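## Task

Take tube B (green cap), which sits in RK C2, and seat it fully at the bottom of bore C6 of mixer MX. Press the START key on the mixer and keep the tube in that bore until the green lamp on top of the mixer turns off. Do not grip or unseat any other tubes in their bores or wells. Every station must stay upright and level on the bench mat. Nothing may depend on the robot holding it at the end. Finally, open the gripper and move the arm away.

## Robot and tools

ROBOT. One arm with six revolute joints and a two-finger gripper. Joint order (also the column order everywhere): waist, shoulder, elbow, wrist pitch, wrist yaw, wrist roll, then the gripper opening. Stated ranges in radians: waist -2.880 to 2.880, shoulder 0.000 to 3.142, elbow 0.000 to 3.019, wrist pitch -1.693 to 1.571, wrist yaw -1.571 to 1.571, wrist roll -2.094 to 2.094. A real end stop may differ from these by up to 0.019 rad either way.

FRAME. Scene frame: origin on the table surface below the arm base, +z up, +y to the left when facing along +x. The base may sit slightly tilted on the table. Camera calibration uses this frame.

STATIONS. Rack RK is closest to the base. Behind it, left to right: spectrophotometer SP, magnet block MG, dry block DB, balance BAL, mixer MX. None is fastened, so they can slide or tip. Looking at a station from its front, row A is the closest row and column 1 the leftmost. START is a key on the mixer's sloped front face. A green lamp on top shows a run; if the shaking block is touched or bumped the run aborts and a red lamp lights, so press START again. Pressing START mid-run has no effect. Loose objects may occasionally get a short shove from outside.

execute_actions. Argument actions: a list holding zero or one item. Empty list: no command, just the current state. A motion item: {"rows": [[...]], "steps": n}, with 1 to 15 rows and steps 1 to 15 (default 15); each step lasts 1/30 s, one row per step, and the final row repeats to fill the remaining steps. A wait item: {"steps": n} with n up to 300, no new command; it counts steps since the previous result, and your reply time is included. Each row is 7 numbers: six absolute joint target angles in radians (same form as the Joint positions line, not offsets), then the gripper opening on a scale from -1 (closed) to +1 (fully open). Optional pictures: true/false controls whether camera images come back (default: they do). A refused call sends nothing. Refusal happens when a target exceeds a stated end by more than 0.019 rad and is also farther out than the joint's latest reported angle. A target beyond the real end is clipped to it, and the result may say "joint sent to its limit" (possibly about an earlier, still-running action); its absence does not prove there is more travel.

SPEED LIMITS. Each step, the command sent to a joint stays within a lead of its measured angle: waist 0.264, shoulder 0.32, elbow 0.276, wrist pitch 0.33, wrist yaw 0.186, wrist roll 0.522 rad. If the targets would place the gripper over 70 mm from where it is measured, all targets are pulled back toward the measured angles. So distant goals need several actions or waits. Very small commanded moves (a few mm) may produce no motion.

BETWEEN CALLS. The arm keeps heading to the last row sent until it nearly stops, is blocked, or a step is HELD; after that only a new action makes it move or press further. Fingers already moving keep moving.

GRIPPING. grip_measured reports the finger opening on the same -1..1 scale; Joint positions gives the real pad gap in metres (0.094 m fully open). Readings may be off by about 1 mm, consistently within a scene. Away from the ends, fingers go to the commanded value. To hold something, command below grip_measured: about 0.03 lower holds firmly, less is lighter. Pad force tops out near 50 to 62 N (lower on some grippers, and less on parts under about 2 mm thick); first contact can spike.

RESULT LINES. Joint positions (rad, plus gap m) and Joint velocities (rad/s, plus m/s). "joint command not followed": the clearance check altered or blocked targets (mount blocks and posts count as part of the arm). HELD: that step's row was partly or wholly not sent. Joint torques: total drive output per joint, with unit offsets, scaling and noise; nonzero even in free air, and friction can mask or fake a load. MOTOR HOT appears from 85 °C; at 100 °C an OVER-TEMPERATURE FAULT stops the motors and gripper and the arm drops. Holding loads heats motors, even while you think; heat partly carries into the next scene.

CAMERAS. cam_high, cam_low, cam_wrist, each 504x504, returned in that order. Fixed cameras have pinhole+radial calibration given as K, D and T_world_to_cam (world to camera, metres); cam_wrist is fisheye with no pose. Fixed cameras may be off by up to about 2.3 degrees and 9 mm; results list changed calibrations.

zoom_image. Arguments: camera ("cam_high", "cam_low" or "cam_wrist") and region [x0, y0, x1, y1] in pixels of that camera's latest image, origin top-left, at most 504 by 504. Returns an enlarged view.

finished_scene. Argument scene: the integer number of the scene you are ending. Replying without any tool call ends everything.

AVOID. Knocking or placing anything off the table (ends the scene), dropping or slipping tubes, slamming, hard impacts and heavy pushes, tipping or shifting stations, touching the shaking block during a run, and gripping others' tubes. Push the placed tube fully down, release it, and retract before finishing. Faster, smoother work with less motor effort is better.

Each tool is called after ">>>" as name(argument=value, ...), one argument or row to a line, values as JSON.

## Session

>>> execute_actions(
  actions=[],
)

Scene clock: 0.00 s of 9600.00 s.
grip_measured=+1.000
Joint positions: [ 0.998  2.258  1.847 -1.05   0.252  2.02   0.094]
Joint velocities: [-0.015  0.005 -0.007 -0.007  0.051 -0.037  0.   ]
Joint torques (N m, as the arm reports them, + toward a larger angle): no reading

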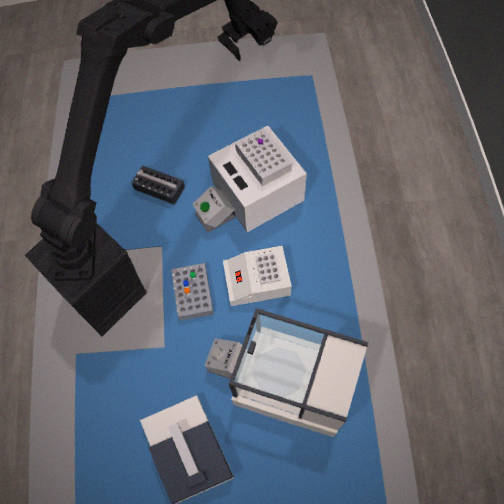

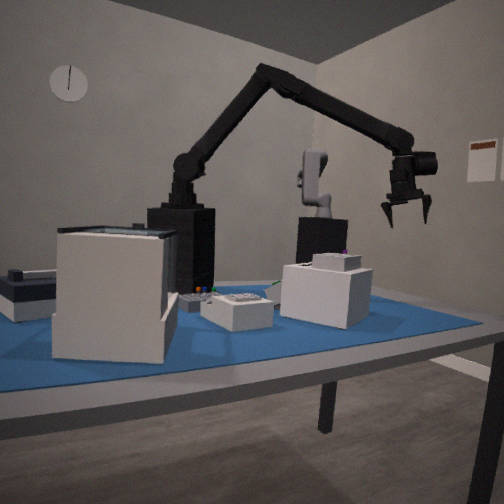

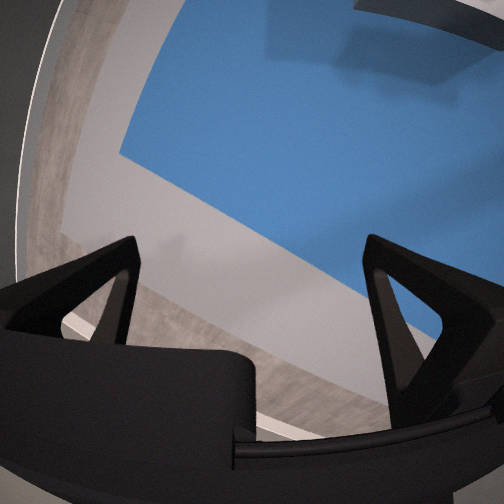

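>>> zoom_image(
  camera="cam_high",
  region=[150,250,230,330],
)

>>> zoom_image(
  camera="cam_high",
  region=[190,115,320,245],
)

Region (150, 250, 230, 330) of cam_high's 504x504 image, scaled by 6.300, with more detail than that image has.

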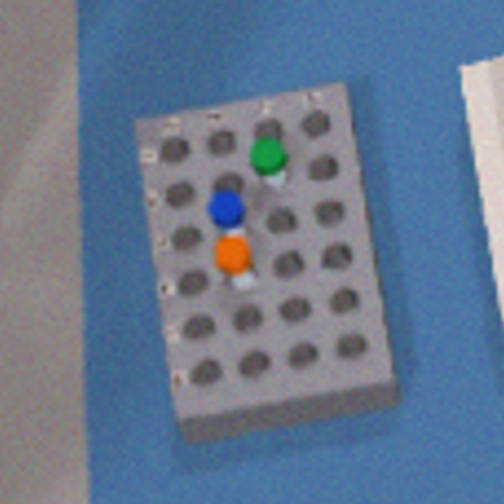

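Region (190, 115, 320, 245) of cam_high's 504x504 image, scaled by 3.877, with more detail than that image has.

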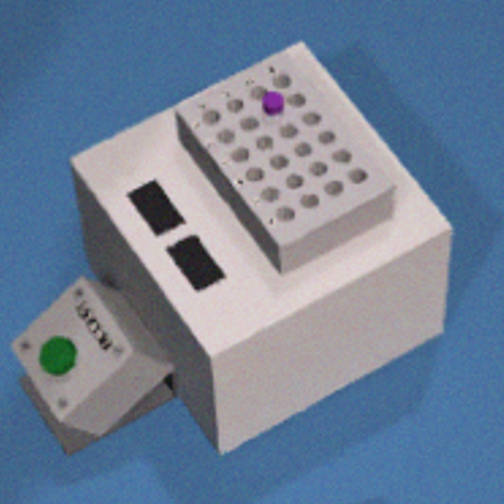

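>>> execute_actions(
  actions=[
    {"rows":[[0.99,2.24,1.86,-1.05,0.25,1.98,0.95],[0.97,2.21,1.84,-1.05,0.24,1.92,0.9],[0.95,2.18,1.8,-1.04,0.23,1.85,0.85],[0.92,2.14,1.76,-1.04,0.22,1.78,0.8],[0.89,2.1,1.71,-1.03,0.21,1.71,0.75],[0.86,2.06,1.66,-1.03,0.2,1.64,0.7],[0.83,2.02,1.61,-1.02,0.19,1.57,0.65],[0.8,1.98,1.56,-1.02,0.18,1.5,0.6],[0.77,1.94,1.51,-1.01,0.17,1.43,0.55],[0.74,1.9,1.46,-1.01,0.16,1.36,0.5],[0.71,1.86,1.41,-1.0,0.15,1.29,0.45],[0.68,1.82,1.36,-1.0,0.14,1.22,0.4],[0.65,1.78,1.31,-0.99,0.13,1.15,0.35],[0.62,1.74,1.26,-0.99,0.12,1.08,0.3],[0.59,1.7,1.21,-0.98,0.11,1.01,0.25]],"steps":15},
  ],
  pictures=false,
)

>>> execute_actions(
  actions=[
    {"rows":[[0.56,1.66,1.16,-0.98,0.1,0.94,0.2],[0.53,1.62,1.11,-0.97,0.09,0.87,0.15],[0.5,1.58,1.06,-0.97,0.09,0.8,0.1],[0.47,1.54,1.01,-0.96,0.09,0.73,0.05],[0.44,1.5,0.96,-0.96,0.09,0.66,0],[0.41,1.46,0.91,-0.95,0.09,0.59,-0.05],[0.38,1.42,0.86,-0.95,0.09,0.52,-0.1],[0.35,1.38,0.81,-0.94,0.09,0.45,-0.15],[0.32,1.34,0.76,-0.94,0.09,0.38,-0.2],[0.29,1.3,0.71,-0.93,0.09,0.31,-0.25],[0.26,1.26,0.66,-0.92,0.09,0.24,-0.3],[0.23,1.23,0.61,-0.91,0.09,0.17,-0.35],[0.2,1.21,0.57,-0.89,0.09,0.1,-0.4],[0.17,1.2,0.53,-0.87,0.09,0.04,-0.45],[0.14,1.2,0.5,-0.85,0.09,0,-0.5]],"steps":15},
  ],
  pictures=false,
)

>>> execute_actions(
  actions=[
    {"rows":[[0.12,1.21,0.48,-0.82,0.09,0,-0.5],[0.1,1.23,0.465,-0.79,0.09,0,-0.5],[0.09,1.25,0.45,-0.76,0.09,0,-0.5],[0.08,1.275,0.44,-0.725,0.09,0,-0.5],[0.075,1.3,0.43,-0.69,0.09,0,-0.5],[0.07,1.33,0.42,-0.655,0.09,0,-0.5],[0.07,1.36,0.41,-0.62,0.09,0,-0.5],[0.07,1.39,0.405,-0.585,0.09,0,-0.5],[0.07,1.42,0.4,-0.55,0.09,0,-0.5],[0.07,1.45,0.395,-0.515,0.09,0,-0.5],[0.07,1.48,0.39,-0.48,0.09,0,-0.5],[0.07,1.51,0.385,-0.445,0.09,0,-0.5],[0.07,1.535,0.38,-0.41,0.09,0,-0.5],[0.07,1.555,0.377,-0.38,0.09,0,-0.5],[0.07,1.57,0.375,-0.355,0.09,0,-0.5]],"steps":15},
  ],
  pictures=false,
)

>>> execute_actions(
  actions=[
    {"steps":20},
  ],
)

Scene clock: 13.80 s of 9600.00 s.
grip_measured=+0.273
Joint positions: [ 0.754  1.915  1.402 -1.025  0.137  1.499  0.06 ]
Joint velocities: [-0.962 -1.099 -1.258  0.129 -0.212 -1.458 -0.043]
Joint torques (N m, as the arm reports them, + toward a larger angle): [ -0.37 -22.27   8.13   0.44   0.05  -0.04]
Steps of this call (steps 1 to 399: nothing new was sent; steps 400 to 414: all 15 steps of this action). Readings (joint positions):
400: [0.998 2.258 1.847 -1.050 0.252 2.015]
401: [0.997 2.257 1.845 -1.050 0.246 2.000]
403: [0.990 2.236 1.811 -1.046 0.227 1.939]
407: [0.941 2.141 1.675 -1.044 0.196 1.801]
414: the state above

Scene clock: 14.30 s of 9600.00 s.
grip_measured=-0.477
Joint positions: [ 0.189  1.194  0.563 -0.907  0.095  0.42   0.025]
Joint velocities: [-0.972 -0.757 -1.409  0.393 -0.051 -2.703 -0.043]
Joint torques (N m, as the arm reports them, + toward a larger angle): [-0.22 -2.78  9.38  1.11 -0.19 -0.04]
Steps of this call (steps 1 to 15: all 15 steps of this action). Readings (joint positions):
1: [0.720 1.876 1.357 -1.020 0.128 1.449]
2: [0.684 1.835 1.309 -1.015 0.118 1.397]
4: [0.611 1.746 1.208 -1.004 0.106 1.288]
8: [0.455 1.546 0.986 -0.978 0.098 1.038]
15: the state above

Scene clock: 14.80 s of 9600.00 s.
grip_measured=-0.498
Joint positions: [ 0.083  1.539  0.384 -0.426  0.092  0.025  0.024]
Joint velocities: [-0.005  0.659 -0.134  0.828 -0.022 -0.125  0.002]
Joint torques (N m, as the arm reports them, + toward a larger angle): [ -1.91 -10.55   3.63   0.43  -0.09  -0.09]
Steps of this call (steps 1 to 15: all 15 steps of this action). Readings (joint positions):
1: [0.159 1.178 0.519 -0.891 0.095 0.339]
2: [0.135 1.177 0.485 -0.870 0.095 0.273]
4: [0.102 1.211 0.442 -0.815 0.094 0.178]
8: [0.083 1.335 0.413 -0.671 0.093 0.079]
15: the state above

Scene clock: 15.47 s of 9600.00 s.
grip_measured=-0.498
Joint positions: [ 0.083  1.578  0.374 -0.372  0.092  0.011  0.024]
Joint velocities: [-0.015 -0.005 -0.002 -0.012 -0.007 -0.066  0.   ]
Joint torques (N m, as the arm reports them, + toward a larger angle): [ -1.99 -10.04   3.31   0.6   -0.1   -0.07]
Steps of this call (steps 1 to 20: the robot went on to your last target). Readings (joint positions):
1: [0.083 1.558 0.380 -0.404 0.092 0.022]
2: [0.083 1.571 0.378 -0.390 0.092 0.020]
4: [0.083 1.578 0.374 -0.380 0.092 0.016]
8: [0.083 1.578 0.374 -0.373 0.092 0.013]
20: the state above

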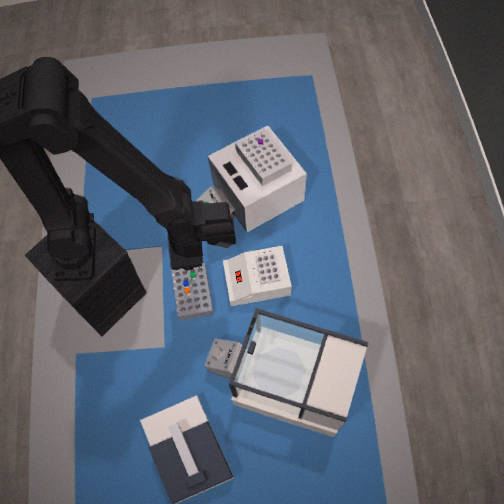

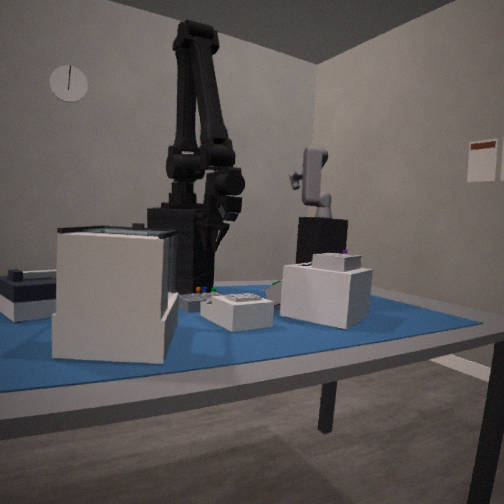

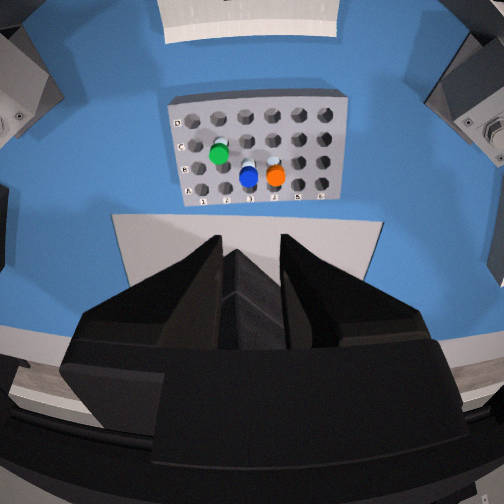

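>>> execute_actions(
  actions=[
    {"rows":[[0.1,1.59,0.4,-0.34,0.09,0,-0.5],[0.115,1.61,0.41,-0.32,0.09,0,-0.5],[0.13,1.63,0.418,-0.3,0.09,0,-0.5],[0.145,1.65,0.424,-0.285,0.09,0,-0.5],[0.16,1.67,0.43,-0.27,0.09,0,-0.5],[0.172,1.69,0.434,-0.255,0.09,0,-0.5],[0.18,1.71,0.438,-0.24,0.09,0,-0.5],[0.186,1.73,0.441,-0.22,0.09,0,-0.5],[0.186,1.75,0.444,-0.205,0.09,0,-0.5],[0.186,1.775,0.446,-0.185,0.09,0,-0.5],[0.186,1.8,0.448,-0.165,0.09,0,-0.5],[0.186,1.825,0.45,-0.145,0.09,0,-0.5],[0.186,1.85,0.45,-0.125,0.09,0,-0.5],[0.186,1.87,0.45,-0.11,0.09,0,-0.5],[0.186,1.885,0.45,-0.098,0.09,0,-0.5]],"steps":15},
  ],
  pictures=false,
)

>>> execute_actions(
  actions=[
    {"steps":15},
  ],
)

Scene clock: 21.40 s of 9600.00 s.
grip_measured=-0.498
Joint positions: [ 0.178  1.846  0.442 -0.141  0.091  0.01   0.024]
Joint velocities: [-0.005  0.659  0.007  0.422  0.066  0.022  0.001]
Joint torques (N m, as the arm reports them, + toward a larger angle): [ -0.42 -11.69   2.38   0.52  -0.04  -0.06]
Steps of this call (steps 1 to 15: the robot went on to your last target; steps 16 to 163: nothing new was sent; steps 164 to 178: all 15 steps of this action). Readings (joint positions):
164: [0.083 1.579 0.374 -0.369 0.092 0.011]
165: [0.084 1.581 0.375 -0.361 0.092 0.011]
167: [0.099 1.602 0.383 -0.334 0.092 0.011]
171: [0.157 1.685 0.418 -0.268 0.092 0.010]
178: the state above

Scene clock: 21.90 s of 9600.00 s.
grip_measured=-0.498
Joint positions: [ 0.178  1.893  0.443 -0.115  0.091  0.01   0.024]
Joint velocities: [-0.015 -0.024 -0.007 -0.007 -0.037  0.007 -0.001]
Joint torques (N m, as the arm reports them, + toward a larger angle): [  0.11 -12.58   1.9    0.72  -0.07  -0.08]
Steps of this call (steps 1 to 15: the robot went on to your last target). Readings (joint positions):
1: [0.178 1.866 0.442 -0.130 0.091 0.010]
2: [0.178 1.881 0.442 -0.124 0.091 0.010]
4: [0.178 1.893 0.442 -0.122 0.091 0.010]
8: [0.178 1.893 0.443 -0.116 0.091 0.010]
15: the state above

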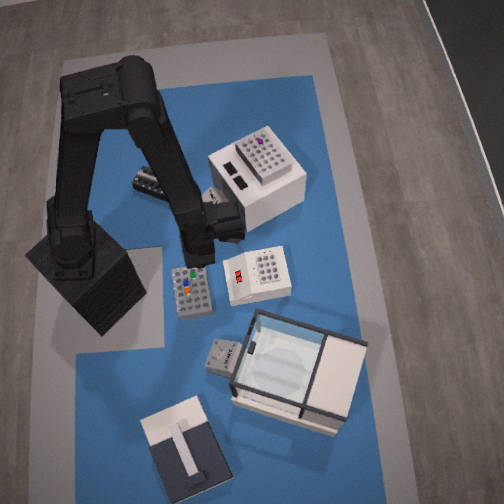

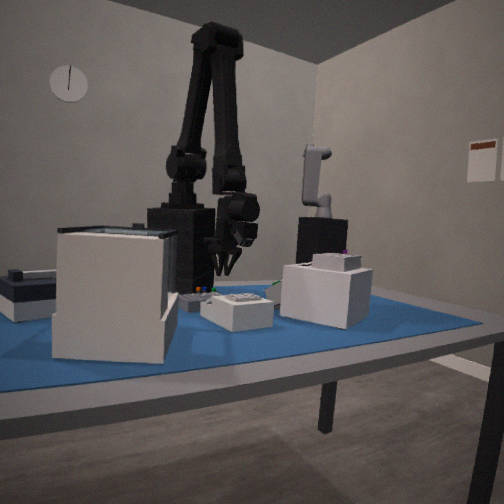

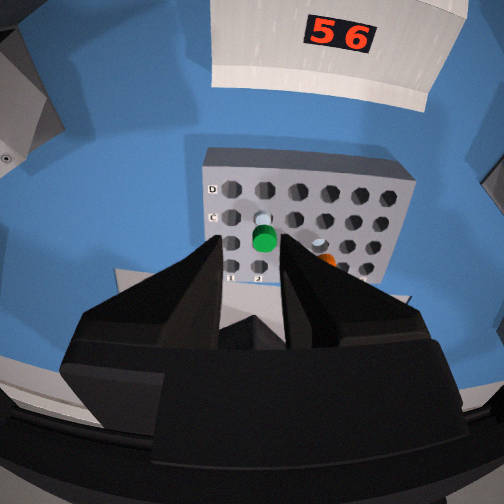

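>>> execute_actions(
  actions=[
    {"rows":[[0.17,1.89,0.435,-0.11,0.09,0,-0.5],[0.16,1.89,0.428,-0.1,0.09,0,-0.5],[0.15,1.895,0.421,-0.09,0.09,0,-0.5],[0.145,1.9,0.415,-0.08,0.09,0,-0.5],[0.14,1.905,0.41,-0.07,0.09,0,-0.5],[0.136,1.912,0.407,-0.062,0.09,0,-0.5],[0.136,1.92,0.405,-0.055,0.09,0,-0.5],[0.136,1.927,0.405,-0.048,0.09,0,-0.5],[0.136,1.933,0.405,-0.047,0.09,0,-0.5]],"steps":15},
  ],
)

Scene clock: 25.50 s of 9600.00 s.
grip_measured=-0.498
Joint positions: [ 0.149  1.93   0.408 -0.066  0.091  0.01   0.024]
Joint velocities: [ 0.005 -0.015  0.012  0.037 -0.037  0.022 -0.001]
Joint torques (N m, as the arm reports them, + toward a larger angle): [ -1.57 -11.04   0.36   0.67  -0.07  -0.08]
Steps of this call (steps 1 to 15: the robot went on to your last target; steps 16 to 93: nothing new was sent; steps 94 to 108: all 15 steps of this action). Readings (joint positions):
94: [0.178 1.893 0.443 -0.115 0.091 0.010]
95: [0.178 1.893 0.442 -0.115 0.091 0.010]
97: [0.173 1.893 0.434 -0.106 0.091 0.010]
101: [0.152 1.902 0.412 -0.079 0.091 0.010]
108: the state above

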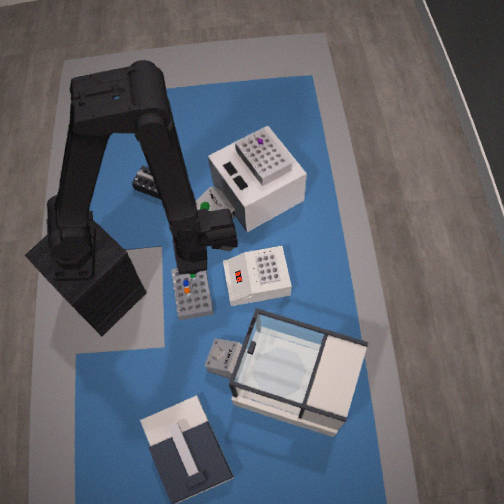

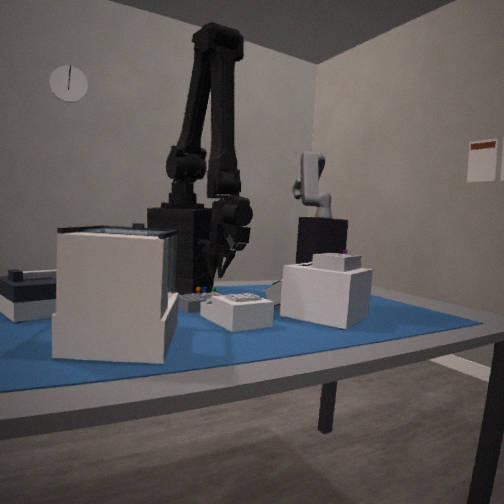

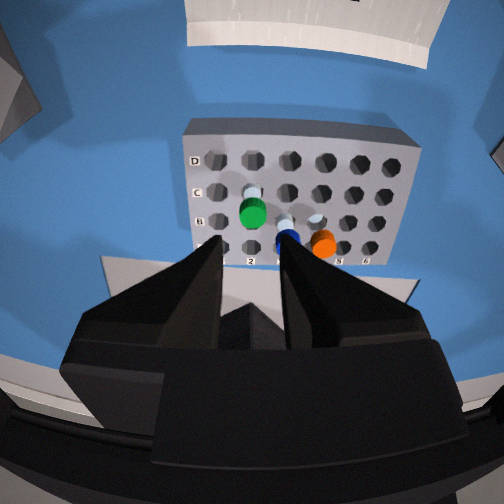

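>>> execute_actions(
  actions=[
    {"rows":[[0.14,1.94,0.42,-0.04,0.09,0,-0.52],[0.14,1.95,0.424,-0.032,0.09,0,-0.54],[0.14,1.96,0.427,-0.024,0.09,0,-0.55],[0.14,1.97,0.429,-0.016,0.09,0,-0.55],[0.14,1.98,0.431,-0.008,0.09,0,-0.55],[0.14,1.99,0.433,0,0.09,0,-0.55],[0.14,2.0,0.435,0.008,0.09,0,-0.55],[0.14,2.01,0.437,0.016,0.09,0,-0.55],[0.14,2.02,0.438,0.024,0.09,0,-0.55],[0.14,2.027,0.438,0.03,0.09,0,-0.55]],"steps":15},
  ],
)

>>> zoom_image(
  camera="cam_low",
  region=[180,250,250,320],
)

Scene clock: 30.17 s of 9600.00 s.
grip_measured=-0.548
Joint positions: [0.149 2.025 0.435 0.01  0.091 0.01  0.021]
Joint velocities: [-0.015 -0.015 -0.002 -0.007 -0.022  0.007  0.   ]
Joint torques (N m, as the arm reports them, + toward a larger angle): [ -1.38 -12.25   0.25   0.66  -0.04  -0.09]
Steps of this call (steps 1 to 15: the robot went on to your last target; steps 16 to 125: nothing new was sent; steps 126 to 140: all 15 steps of this action). Readings (joint positions):
126: [0.149 1.930 0.408 -0.063 0.091 0.010]
127: [0.149 1.931 0.409 -0.059 0.091 0.010]
129: [0.149 1.941 0.414 -0.048 0.091 0.010]
133: [0.149 1.981 0.430 -0.015 0.091 0.010]
140: the state above

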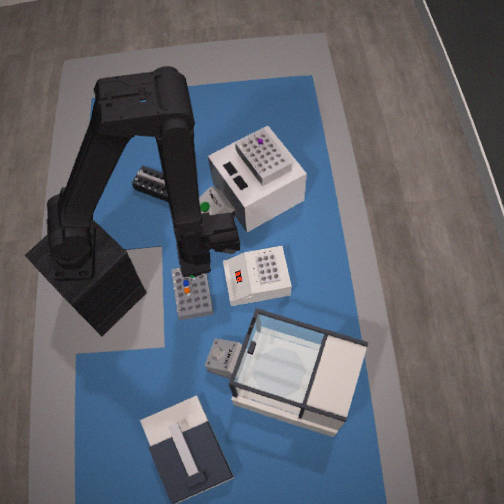

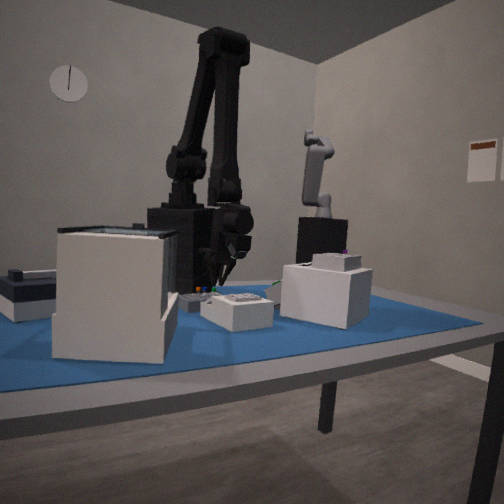

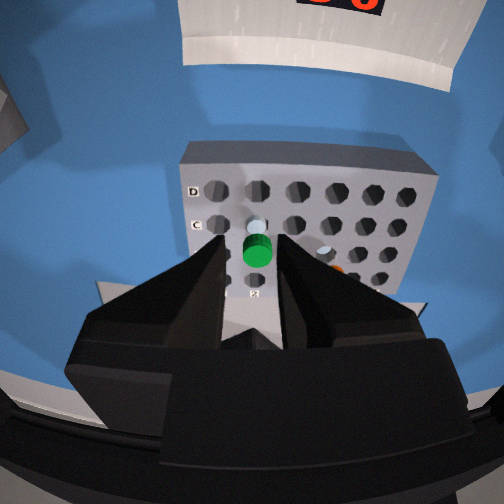

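Region (180, 250, 250, 320) of cam_low's 504x504 image, scaled by 7.200, with more detail than that image has.

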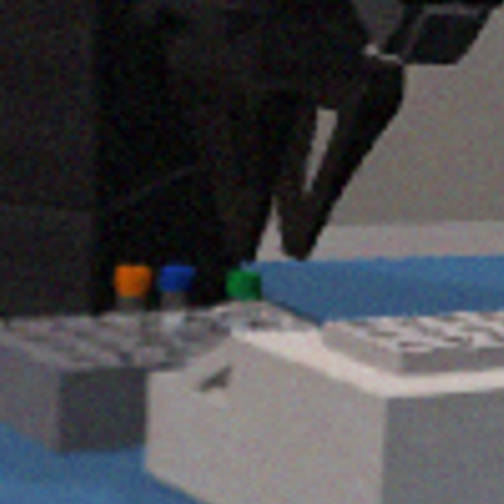

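>>> execute_actions(
  actions=[
    {"rows":[[0.13,2.025,0.438,0.02,0.09,0,-0.55],[0.124,2.025,0.438,0.02,0.09,0,-0.55],[0.121,2.025,0.438,0.02,0.09,0,-0.55],[0.121,2.03,0.438,0.02,0.09,0,-0.55],[0.121,2.036,0.438,0.022,0.09,0,-0.55],[0.121,2.042,0.438,0.026,0.09,0,-0.55],[0.121,2.048,0.44,0.03,0.09,0,-0.55],[0.121,2.054,0.44,0.038,0.09,0,-0.55],[0.121,2.06,0.44,0.046,0.09,0,-0.55],[0.121,2.066,0.44,0.054,0.09,0,-0.55],[0.121,2.072,0.44,0.062,0.09,0,-0.55],[0.121,2.078,0.44,0.069,0.09,0,-0.55],[0.121,2.083,0.44,0.075,0.09,0,-0.55]],"steps":15},
  ],
  pictures=false,
)

>>> execute_actions(
  actions=[
    {"steps":10},
  ],
)

>>> zoom_image(
  camera="cam_low",
  region=[180,250,250,320],
)

Scene clock: 36.07 s of 9600.00 s.
grip_measured=-0.548
Joint positions: [0.136 2.075 0.435 0.054 0.091 0.01  0.021]
Joint velocities: [-0.005  0.093  0.007  0.042 -0.081 -0.022 -0.001]
Joint torques (N m, as the arm reports them, + toward a larger angle): [ -1.84 -11.31  -0.05   0.6   -0.06  -0.07]
Steps of this call (steps 1 to 15: the robot went on to your last target; steps 16 to 162: nothing new was sent; steps 163 to 177: all 15 steps of this action). Readings (joint positions):
163: [0.149 2.025 0.435 0.013 0.091 0.010]
164: [0.147 2.025 0.435 0.013 0.091 0.010]
166: [0.142 2.025 0.435 0.013 0.091 0.010]
170: [0.136 2.031 0.435 0.015 0.091 0.010]
177: the state above

Scene clock: 36.40 s of 9600.00 s.
grip_measured=-0.548
Joint positions: [0.136 2.078 0.435 0.058 0.091 0.01  0.021]
Joint velocities: [-0.015 -0.015  0.022  0.002  0.051 -0.037 -0.   ]
Joint torques (N m, as the arm reports them, + toward a larger angle): [ -2.17 -11.45   0.     0.61  -0.04  -0.07]
Steps of this call (steps 1 to 10: the robot went on to your last target). Readings (joint positions):
1: [0.136 2.077 0.435 0.055 0.091 0.010]
2: [0.136 2.078 0.435 0.055 0.091 0.010]
4: [0.136 2.078 0.435 0.057 0.091 0.010]
8: [0.136 2.078 0.435 0.058 0.091 0.010]
10: the state above

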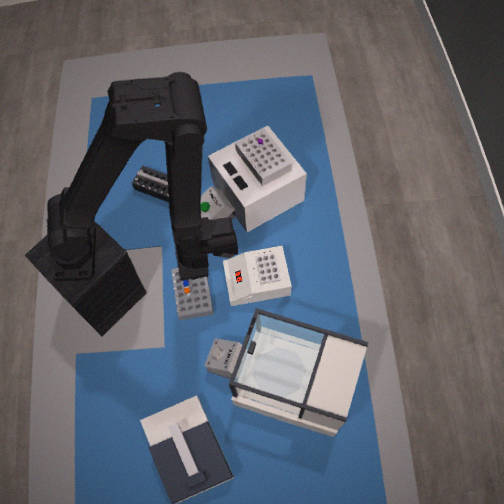

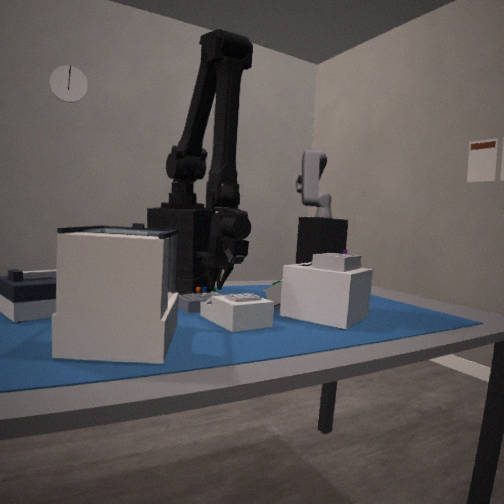

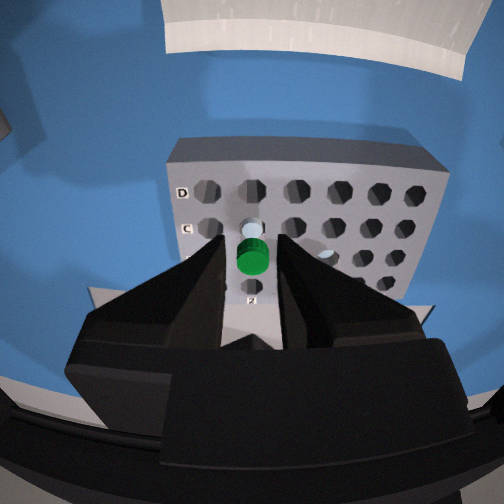

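Region (180, 250, 250, 320) of cam_low's 504x504 image, scaled by 7.200, with more detail than that image has.

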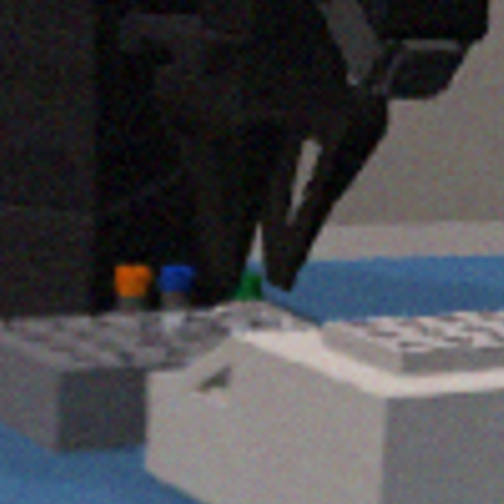

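>>> execute_actions(
  actions=[
    {"rows":[[0.121,2.088,0.44,0.075,0.09,0,-0.58],[0.121,2.092,0.44,0.078,0.09,0,-0.61],[0.121,2.092,0.44,0.078,0.09,0,-0.64],[0.125,2.092,0.44,0.078,0.09,0,-0.67],[0.13,2.092,0.44,0.078,0.09,0,-0.7],[0.13,2.092,0.44,0.078,0.09,0,-0.72],[0.13,2.092,0.44,0.078,0.09,0,-0.74],[0.13,2.092,0.44,0.078,0.09,0,-0.76],[0.13,2.092,0.44,0.078,0.09,0,-0.78],[0.13,2.092,0.44,0.078,0.09,0,-0.79]],"steps":15},
  ],
)

Scene clock: 39.73 s of 9600.00 s.
grip_measured=-0.777
Joint positions: [0.136 2.083 0.435 0.061 0.091 0.01  0.01 ]
Joint velocities: [ 0.034 -0.005 -0.017 -0.007  0.022  0.051 -0.   ]
Joint torques (N m, as the arm reports them, + toward a larger angle): [ -1.11 -11.07  -0.1    0.57  -0.05  -0.08]
Steps of this call (steps 1 to 15: the robot went on to your last target; steps 16 to 85: nothing new was sent; steps 86 to 100: all 15 steps of this action). Readings (joint positions):
86: [0.136 2.078 0.435 0.058 0.091 0.010]
87: [0.136 2.079 0.435 0.059 0.091 0.010]
89: [0.136 2.081 0.435 0.061 0.091 0.010]
93: [0.136 2.083 0.435 0.061 0.091 0.010]
100: the state above

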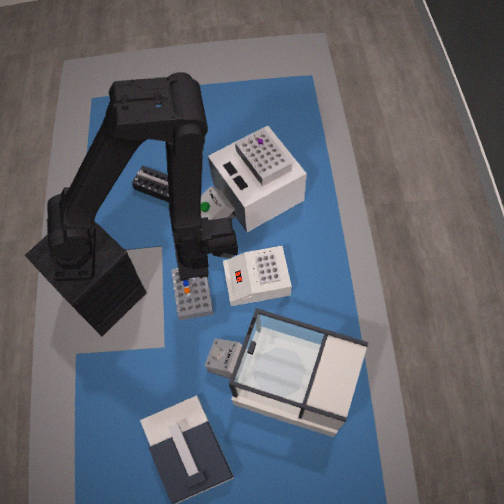

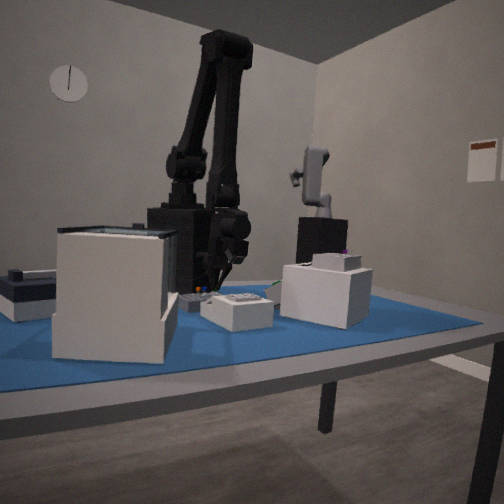

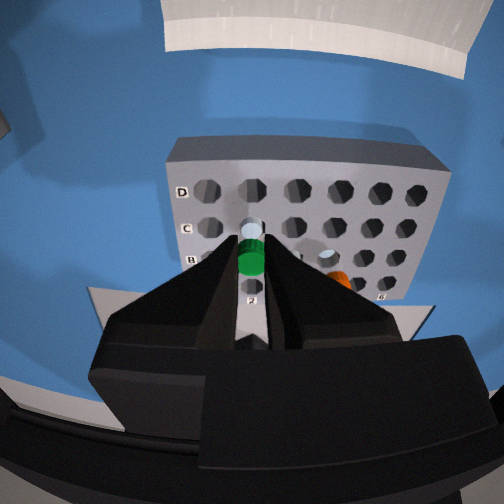

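>>> execute_actions(
  actions=[
    {"rows":[[0.14,2.07,0.434,0.05,0.09,0,-0.8],[0.146,2.062,0.433,0.042,0.09,0,-0.8],[0.147,2.052,0.432,0.034,0.09,0,-0.8],[0.148,2.042,0.43,0.026,0.09,0,-0.8],[0.149,2.032,0.428,0.018,0.09,0,-0.8],[0.15,2.022,0.426,0.01,0.09,0,-0.8],[0.151,2.012,0.424,0.002,0.09,0,-0.8],[0.152,2.0,0.422,-0.008,0.09,0,-0.8],[0.153,1.988,0.42,-0.018,0.09,0,-0.8],[0.154,1.976,0.418,-0.028,0.09,0,-0.8],[0.155,1.964,0.415,-0.038,0.09,0,-0.8],[0.156,1.952,0.413,-0.048,0.09,0,-0.8],[0.157,1.94,0.411,-0.058,0.09,0,-0.8],[0.158,1.928,0.408,-0.068,0.09,0,-0.8],[0.159,1.916,0.406,-0.078,0.09,0,-0.8]],"steps":15},
  ],
  pictures=false,
)

>>> execute_actions(
  actions=[
    {"rows":[[0.16,1.904,0.404,-0.088,0.09,0,-0.8],[0.161,1.892,0.402,-0.098,0.09,0,-0.8],[0.162,1.88,0.4,-0.108,0.09,0,-0.8],[0.163,1.865,0.398,-0.121,0.09,0,-0.8],[0.164,1.85,0.396,-0.134,0.09,0,-0.8],[0.165,1.835,0.394,-0.147,0.09,0,-0.8],[0.166,1.82,0.392,-0.16,0.09,0,-0.8],[0.166,1.8,0.39,-0.178,0.09,0,-0.8],[0.166,1.78,0.388,-0.196,0.09,0,-0.8],[0.166,1.76,0.386,-0.214,0.09,0,-0.8],[0.166,1.74,0.384,-0.232,0.09,0,-0.8],[0.166,1.72,0.382,-0.25,0.09,0,-0.8],[0.166,1.7,0.381,-0.27,0.09,0,-0.8],[0.166,1.68,0.38,-0.29,0.09,0,-0.8],[0.166,1.66,0.38,-0.31,0.09,0,-0.8]],"steps":15},
  ],
)

Scene clock: 46.10 s of 9600.00 s.
grip_measured=-0.784
Joint positions: [ 0.141  1.951  0.415 -0.045  0.091  0.01   0.01 ]
Joint velocities: [ 0.034 -0.366 -0.066 -0.276  0.007  0.022  0.   ]
Joint torques (N m, as the arm reports them, + toward a larger angle): [  0.57 -12.48   0.34  -0.34  -0.06  -0.06]
Steps of this call (steps 1 to 15: the robot went on to your last target; steps 16 to 176: nothing new was sent; steps 177 to 191: all 15 steps of this action). Readings (joint positions):
177: [0.136 2.083 0.435 0.061 0.091 0.010]
178: [0.136 2.082 0.435 0.060 0.091 0.010]
180: [0.136 2.077 0.435 0.052 0.091 0.010]
184: [0.136 2.041 0.433 0.022 0.091 0.010]
191: the state above

Scene clock: 46.60 s of 9600.00 s.
grip_measured=-0.784
Joint positions: [ 0.15   1.706  0.385 -0.258  0.091  0.01   0.01 ]
Joint velocities: [-0.005 -0.591 -0.027 -0.564 -0.022 -0.051 -0.   ]
Joint torques (N m, as the arm reports them, + toward a larger angle): [  0.7  -11.39   2.09  -0.29  -0.06  -0.07]
Steps of this call (steps 1 to 15: all 15 steps of this action). Readings (joint positions):
1: [0.141 1.938 0.413 -0.054 0.091 0.010]
2: [0.142 1.926 0.411 -0.064 0.091 0.010]
4: [0.145 1.902 0.407 -0.085 0.091 0.010]
8: [0.149 1.846 0.398 -0.135 0.091 0.010]
15: the state above

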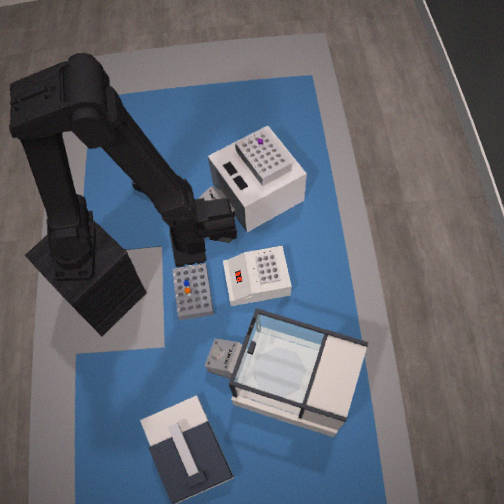

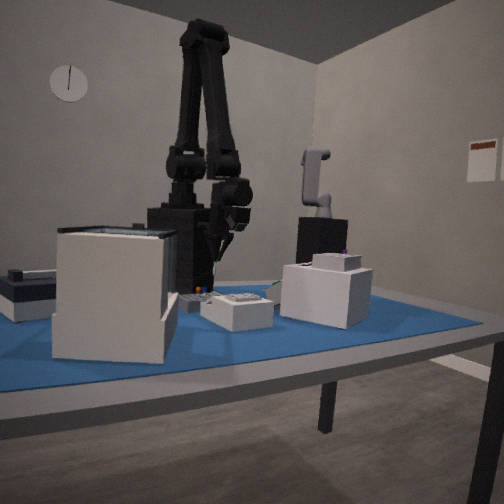

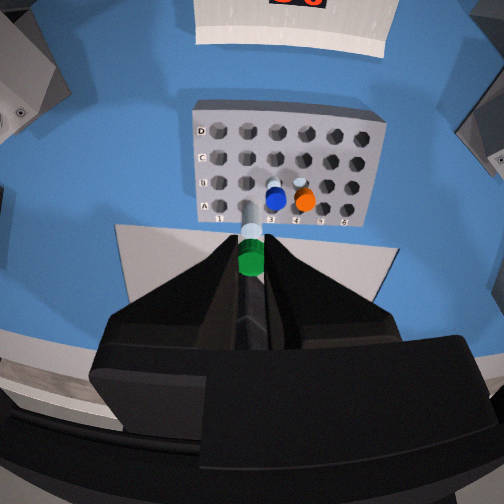

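>>> execute_actions(
  actions=[
    {"rows":[[0.17,1.64,0.385,-0.34,0.09,0,-0.8],[0.18,1.61,0.39,-0.38,0.09,0,-0.8],[0.19,1.575,0.4,-0.425,0.09,0,-0.8],[0.2,1.54,0.41,-0.47,0.09,0,-0.8],[0.21,1.505,0.42,-0.515,0.09,0,-0.8],[0.22,1.47,0.435,-0.565,0.09,0,-0.8],[0.23,1.435,0.45,-0.615,0.09,0,-0.8],[0.24,1.4,0.465,-0.665,0.09,0,-0.8],[0.25,1.365,0.48,-0.715,0.09,0,-0.8],[0.26,1.33,0.495,-0.765,0.09,0,-0.8],[0.27,1.295,0.51,-0.815,0.09,0,-0.8],[0.28,1.26,0.53,-0.865,0.09,0,-0.8],[0.29,1.23,0.55,-0.915,0.09,0,-0.8],[0.3,1.205,0.57,-0.955,0.09,0,-0.8],[0.31,1.19,0.59,-0.985,0.09,0,-0.8]],"steps":15},
  ],
  pictures=false,
)

>>> execute_actions(
  actions=[
    {"rows":[[0.32,1.19,0.61,-0.99,0.09,0,-0.8],[0.33,1.2,0.63,-0.99,0.09,0,-0.8],[0.34,1.215,0.65,-0.99,0.09,0,-0.8],[0.35,1.235,0.67,-0.99,0.09,0,-0.8],[0.36,1.26,0.695,-0.99,0.09,0,-0.8],[0.37,1.285,0.72,-0.99,0.09,0,-0.8],[0.38,1.31,0.745,-0.99,0.09,0,-0.8],[0.39,1.34,0.77,-0.99,0.09,0,-0.8],[0.4,1.37,0.795,-0.985,0.09,0,-0.8],[0.41,1.4,0.82,-0.98,0.09,0,-0.8],[0.42,1.43,0.845,-0.975,0.09,0,-0.8],[0.43,1.46,0.87,-0.97,0.09,0,-0.8],[0.44,1.49,0.895,-0.965,0.09,0,-0.8],[0.45,1.52,0.92,-0.96,0.085,0,-0.8],[0.46,1.55,0.945,-0.955,0.085,0,-0.8]],"steps":15},
  ],
  pictures=false,
)

>>> execute_actions(
  actions=[
    {"rows":[[0.47,1.58,0.97,-0.95,0.08,0,-0.8],[0.48,1.61,0.995,-0.945,0.08,0,-0.8],[0.49,1.64,1.02,-0.94,0.08,0,-0.8],[0.5,1.67,1.045,-0.935,0.08,0,-0.8],[0.505,1.7,1.07,-0.93,0.08,0,-0.8],[0.51,1.725,1.095,-0.925,0.08,0,-0.8],[0.515,1.75,1.12,-0.92,0.08,0,-0.8],[0.518,1.775,1.145,-0.915,0.08,0,-0.8],[0.52,1.8,1.17,-0.91,0.08,0,-0.8],[0.52,1.825,1.19,-0.91,0.08,0,-0.8],[0.52,1.845,1.21,-0.91,0.08,0,-0.8],[0.52,1.865,1.225,-0.91,0.08,0,-0.8],[0.52,1.88,1.238,-0.91,0.08,0,-0.8],[0.52,1.89,1.246,-0.91,0.08,0,-0.8],[0.52,1.897,1.25,-0.91,0.08,0,-0.8]],"steps":15},
  ],
  pictures=false,
)

>>> execute_actions(
  actions=[
    {"steps":20},
  ],
)

Scene clock: 61.83 s of 9600.00 s.
grip_measured=-0.784
Joint positions: [ 0.278  1.228  0.526 -0.895  0.091  0.01   0.01 ]
Joint velocities: [ 0.269 -0.806  0.549 -1.165 -0.066 -0.022 -0.001]
Joint torques (N m, as the arm reports them, + toward a larger angle): [-0.5  -7.48  9.38 -0.06 -0.09 -0.07]
Steps of this call (steps 1 to 30: the robot went on to your last target; steps 31 to 442: nothing new was sent; steps 443 to 457: all 15 steps of this action). Readings (joint positions):
443: [0.150 1.660 0.383 -0.301 0.091 0.010]
444: [0.152 1.655 0.383 -0.318 0.091 0.010]
446: [0.163 1.624 0.383 -0.383 0.091 0.010]
450: [0.207 1.484 0.403 -0.564 0.091 0.010]
457: the state above

Scene clock: 62.33 s of 9600.00 s.
grip_measured=-0.784
Joint positions: [ 0.426  1.496  0.865 -0.975  0.088  0.01   0.01 ]
Joint velocities: [ 0.288  0.864  0.711  0.066 -0.037 -0.051  0.   ]
Joint torques (N m, as the arm reports them, + toward a larger angle): [  0.84 -12.63  10.54   0.6   -0.13  -0.07]
Steps of this call (steps 1 to 15: all 15 steps of this action). Readings (joint positions):
1: [0.288 1.204 0.545 -0.928 0.091 0.010]
2: [0.298 1.189 0.563 -0.949 0.091 0.010]
4: [0.318 1.188 0.600 -0.968 0.091 0.010]
8: [0.357 1.270 0.688 -0.976 0.091 0.010]
15: the state above

Scene clock: 62.83 s of 9600.00 s.
grip_measured=-0.784
Joint positions: [ 0.511  1.879  1.203 -0.921  0.082  0.01   0.01 ]
Joint velocities: [-0.015  0.376  0.281  0.032  0.022  0.007 -0.   ]
Joint torques (N m, as the arm reports them, + toward a larger angle): [  1.02 -19.4    9.72   0.33  -0.11  -0.08]
Steps of this call (steps 1 to 15: all 15 steps of this action). Readings (joint positions):
1: [0.435 1.526 0.889 -0.973 0.085 0.010]
2: [0.445 1.555 0.913 -0.969 0.083 0.010]
4: [0.465 1.614 0.963 -0.961 0.083 0.010]
8: [0.498 1.728 1.065 -0.941 0.082 0.010]
15: the state above

Scene clock: 63.50 s of 9600.00 s.
grip_measured=-0.784
Joint positions: [ 0.511  1.902  1.212 -0.92   0.082  0.01   0.01 ]
Joint velocities: [-0.005 -0.005 -0.007 -0.012 -0.066  0.051 -0.001]
Joint torques (N m, as the arm reports them, + toward a larger angle): [  0.98 -19.63  10.18   0.36  -0.09  -0.08]
Steps of this call (steps 1 to 20: the robot went on to your last target). Readings (joint positions):
1: [0.511 1.890 1.210 -0.920 0.082 0.010]
2: [0.511 1.896 1.212 -0.920 0.082 0.010]
4: [0.511 1.901 1.212 -0.920 0.082 0.010]
8: [0.511 1.902 1.212 -0.920 0.082 0.010]
20: the state above

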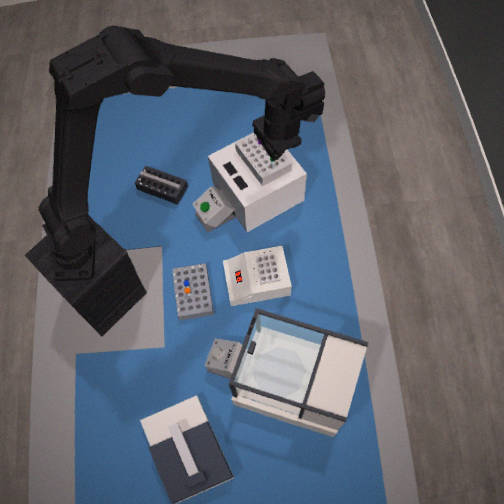

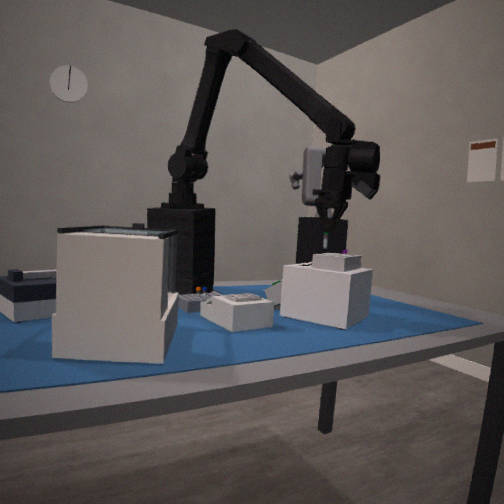

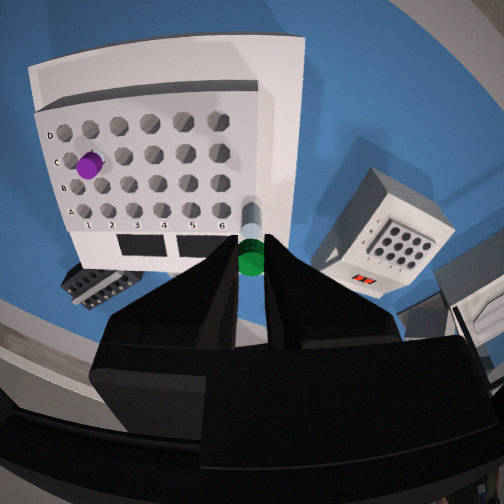

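>>> zoom_image(
  camera="cam_low",
  region=[290,190,380,280],
)

Region (290, 190, 380, 280) of cam_low's 504x504 image, scaled by 5.600, with more detail than that image has.

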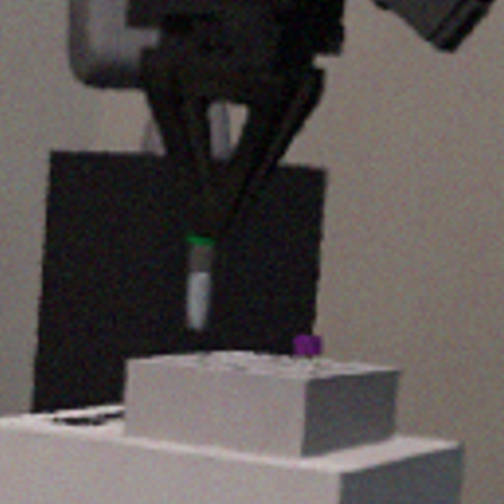

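>>> execute_actions(
  actions=[
    {"rows":[[0.525,1.9,1.256,-0.92,0.08,0,-0.8],[0.53,1.902,1.262,-0.93,0.08,0,-0.8],[0.535,1.906,1.268,-0.935,0.08,0,-0.8],[0.54,1.911,1.274,-0.938,0.08,0,-0.8],[0.545,1.916,1.28,-0.941,0.08,0,-0.8],[0.55,1.921,1.286,-0.944,0.08,0,-0.8],[0.554,1.926,1.292,-0.947,0.08,0,-0.8],[0.558,1.932,1.298,-0.95,0.08,0,-0.8],[0.558,1.938,1.304,-0.951,0.08,0,-0.8],[0.558,1.944,1.31,-0.951,0.08,0,-0.8],[0.558,1.95,1.315,-0.951,0.08,0,-0.8],[0.558,1.955,1.315,-0.951,0.08,0,-0.8]],"steps":15},
  ],
  pictures=false,
)

>>> execute_actions(
  actions=[
    {"steps":12},
  ],
)

>>> zoom_image(
  camera="cam_wrist",
  region=[200,160,300,280],
)

>>> zoom_image(
  camera="cam_low",
  region=[290,190,380,280],
)

Scene clock: 70.37 s of 9600.00 s.
grip_measured=-0.784
Joint positions: [ 0.549  1.942  1.277 -0.934  0.082  0.01   0.01 ]
Joint velocities: [ 0.005  0.063  0.012 -0.007 -0.051 -0.081 -0.   ]
Joint torques (N m, as the arm reports them, + toward a larger angle): [  1.29 -18.99  10.31  -0.58  -0.1   -0.08]
Steps of this call (steps 1 to 15: the robot went on to your last target; steps 16 to 191: nothing new was sent; steps 192 to 206: all 15 steps of this action). Readings (joint positions):
192: [0.511 1.902 1.212 -0.920 0.082 0.010]
193: [0.511 1.902 1.213 -0.920 0.082 0.010]
195: [0.512 1.902 1.217 -0.921 0.082 0.010]
199: [0.526 1.910 1.242 -0.931 0.082 0.010]
206: the state above

Scene clock: 70.77 s of 9600.00 s.
grip_measured=-0.784
Joint positions: [ 0.549  1.95   1.277 -0.936  0.082  0.01   0.01 ]
Joint velocities: [-0.015 -0.005 -0.007 -0.002  0.007 -0.007  0.   ]
Joint torques (N m, as the arm reports them, + toward a larger angle): [  1.4  -18.64  10.35  -0.46  -0.1   -0.07]
Steps of this call (steps 1 to 12: the robot went on to your last target). Readings (joint positions):
1: [0.549 1.945 1.277 -0.935 0.082 0.010]
2: [0.549 1.948 1.277 -0.936 0.082 0.010]
4: [0.549 1.950 1.277 -0.936 0.082 0.010]
8: [0.549 1.950 1.277 -0.936 0.082 0.010]
12: the state above

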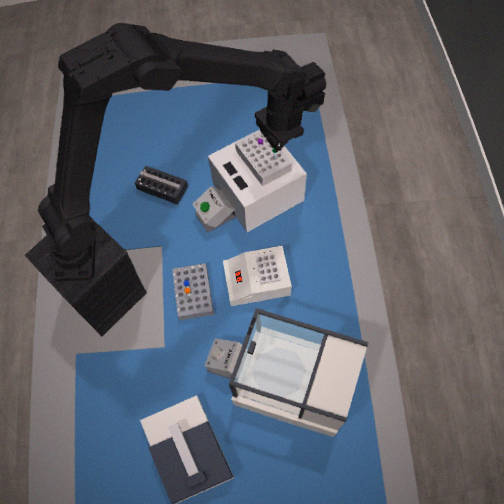

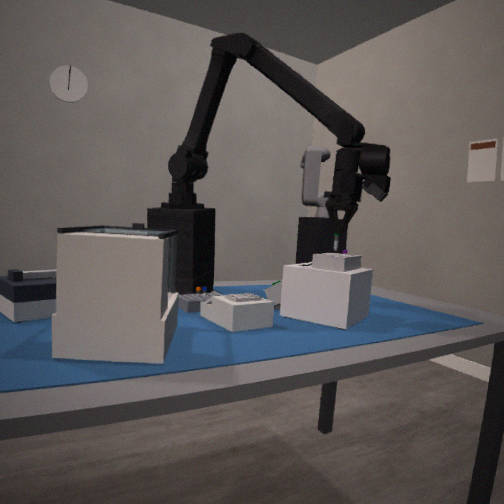

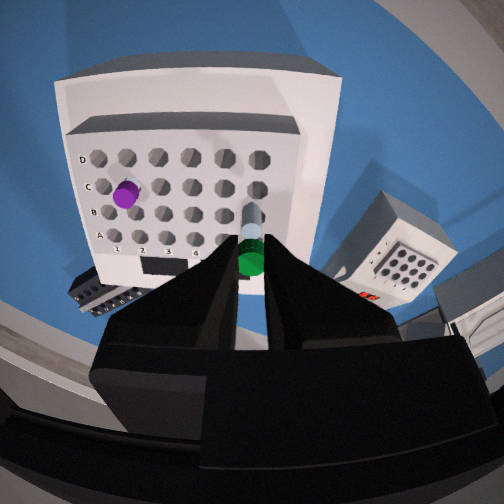

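Region (200, 160, 300, 280) of cam_wrist's 504x504 image, scaled by 4.200, with more detail than that image has.

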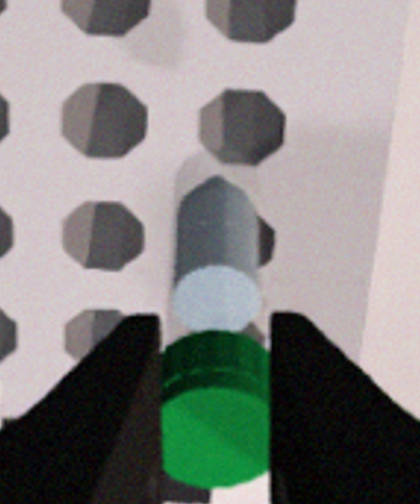

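Region (290, 190, 380, 280) of cam_low's 504x504 image, scaled by 5.600, with more detail than that image has.

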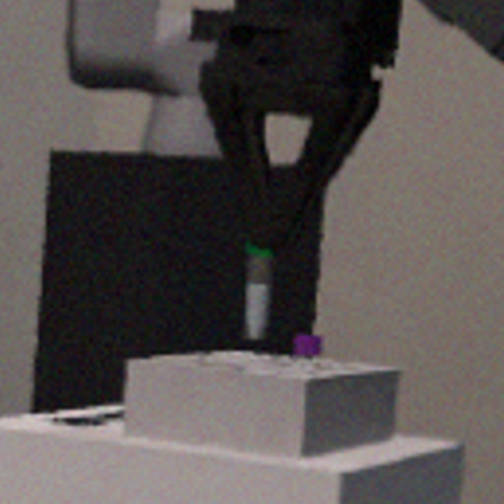

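>>> execute_actions(
  actions=[
    {"rows":[[0.545,1.957,1.317,-0.93,0.08,0,-0.8],[0.535,1.959,1.319,-0.92,0.08,0,-0.8],[0.529,1.962,1.32,-0.912,0.08,0,-0.8],[0.527,1.965,1.32,-0.908,0.08,0,-0.8],[0.527,1.968,1.32,-0.906,0.08,0,-0.8],[0.527,1.971,1.32,-0.906,0.08,0,-0.8],[0.527,1.974,1.32,-0.906,0.08,0,-0.8]],"steps":15},
  ],
)

>>> zoom_image(
  camera="cam_wrist",
  region=[200,160,300,280],
)

>>> zoom_image(
  camera="cam_low",
  region=[290,190,380,280],
)

Scene clock: 79.20 s of 9600.00 s.
grip_measured=-0.784
Joint positions: [ 0.542  1.967  1.277 -0.923  0.082  0.01   0.01 ]
Joint velocities: [ 0.015  0.005  0.012 -0.002  0.007 -0.066 -0.   ]
Joint torques (N m, as the arm reports them, + toward a larger angle): [ -1.24 -18.57  10.51   0.64  -0.09  -0.07]
Steps of this call (steps 1 to 15: the robot went on to your last target; steps 16 to 238: nothing new was sent; steps 239 to 253: all 15 steps of this action). Readings (joint positions):
239: [0.549 1.950 1.277 -0.936 0.082 0.010]
240: [0.549 1.950 1.277 -0.936 0.082 0.010]
242: [0.548 1.951 1.277 -0.932 0.082 0.010]
246: [0.544 1.956 1.277 -0.923 0.082 0.010]
253: the state above

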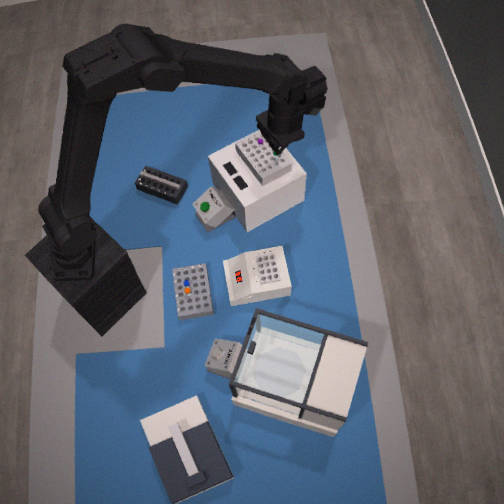

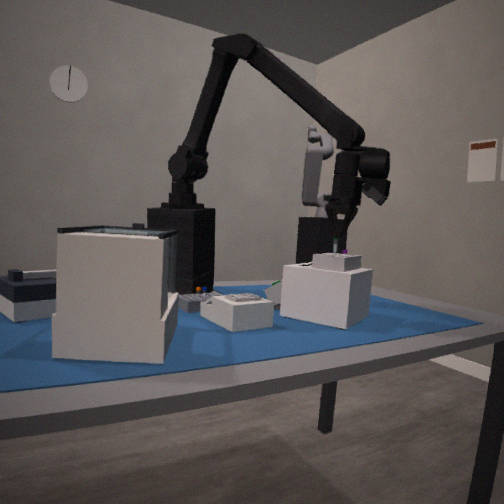

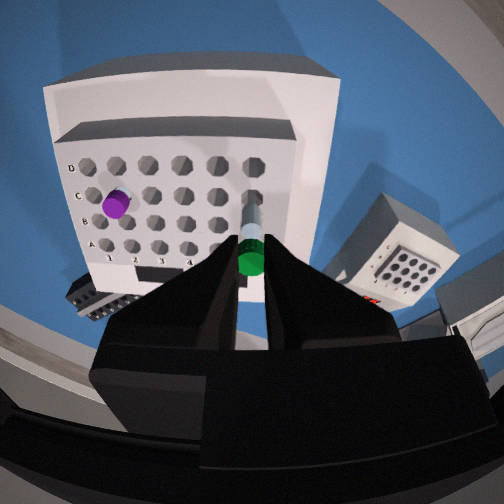

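Region (200, 160, 300, 280) of cam_wrist's 504x504 image, scaled by 4.200, with more detail than that image has.

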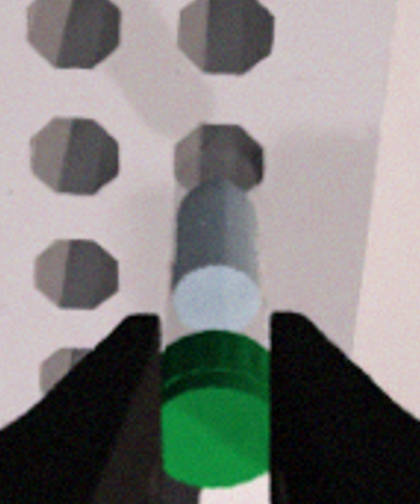

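Region (290, 190, 380, 280) of cam_low's 504x504 image, scaled by 5.600, with more detail than that image has.

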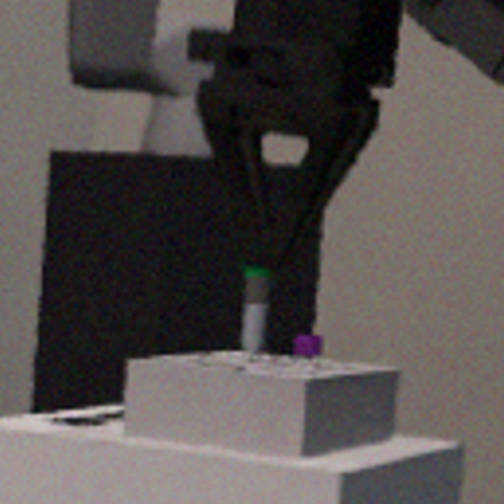

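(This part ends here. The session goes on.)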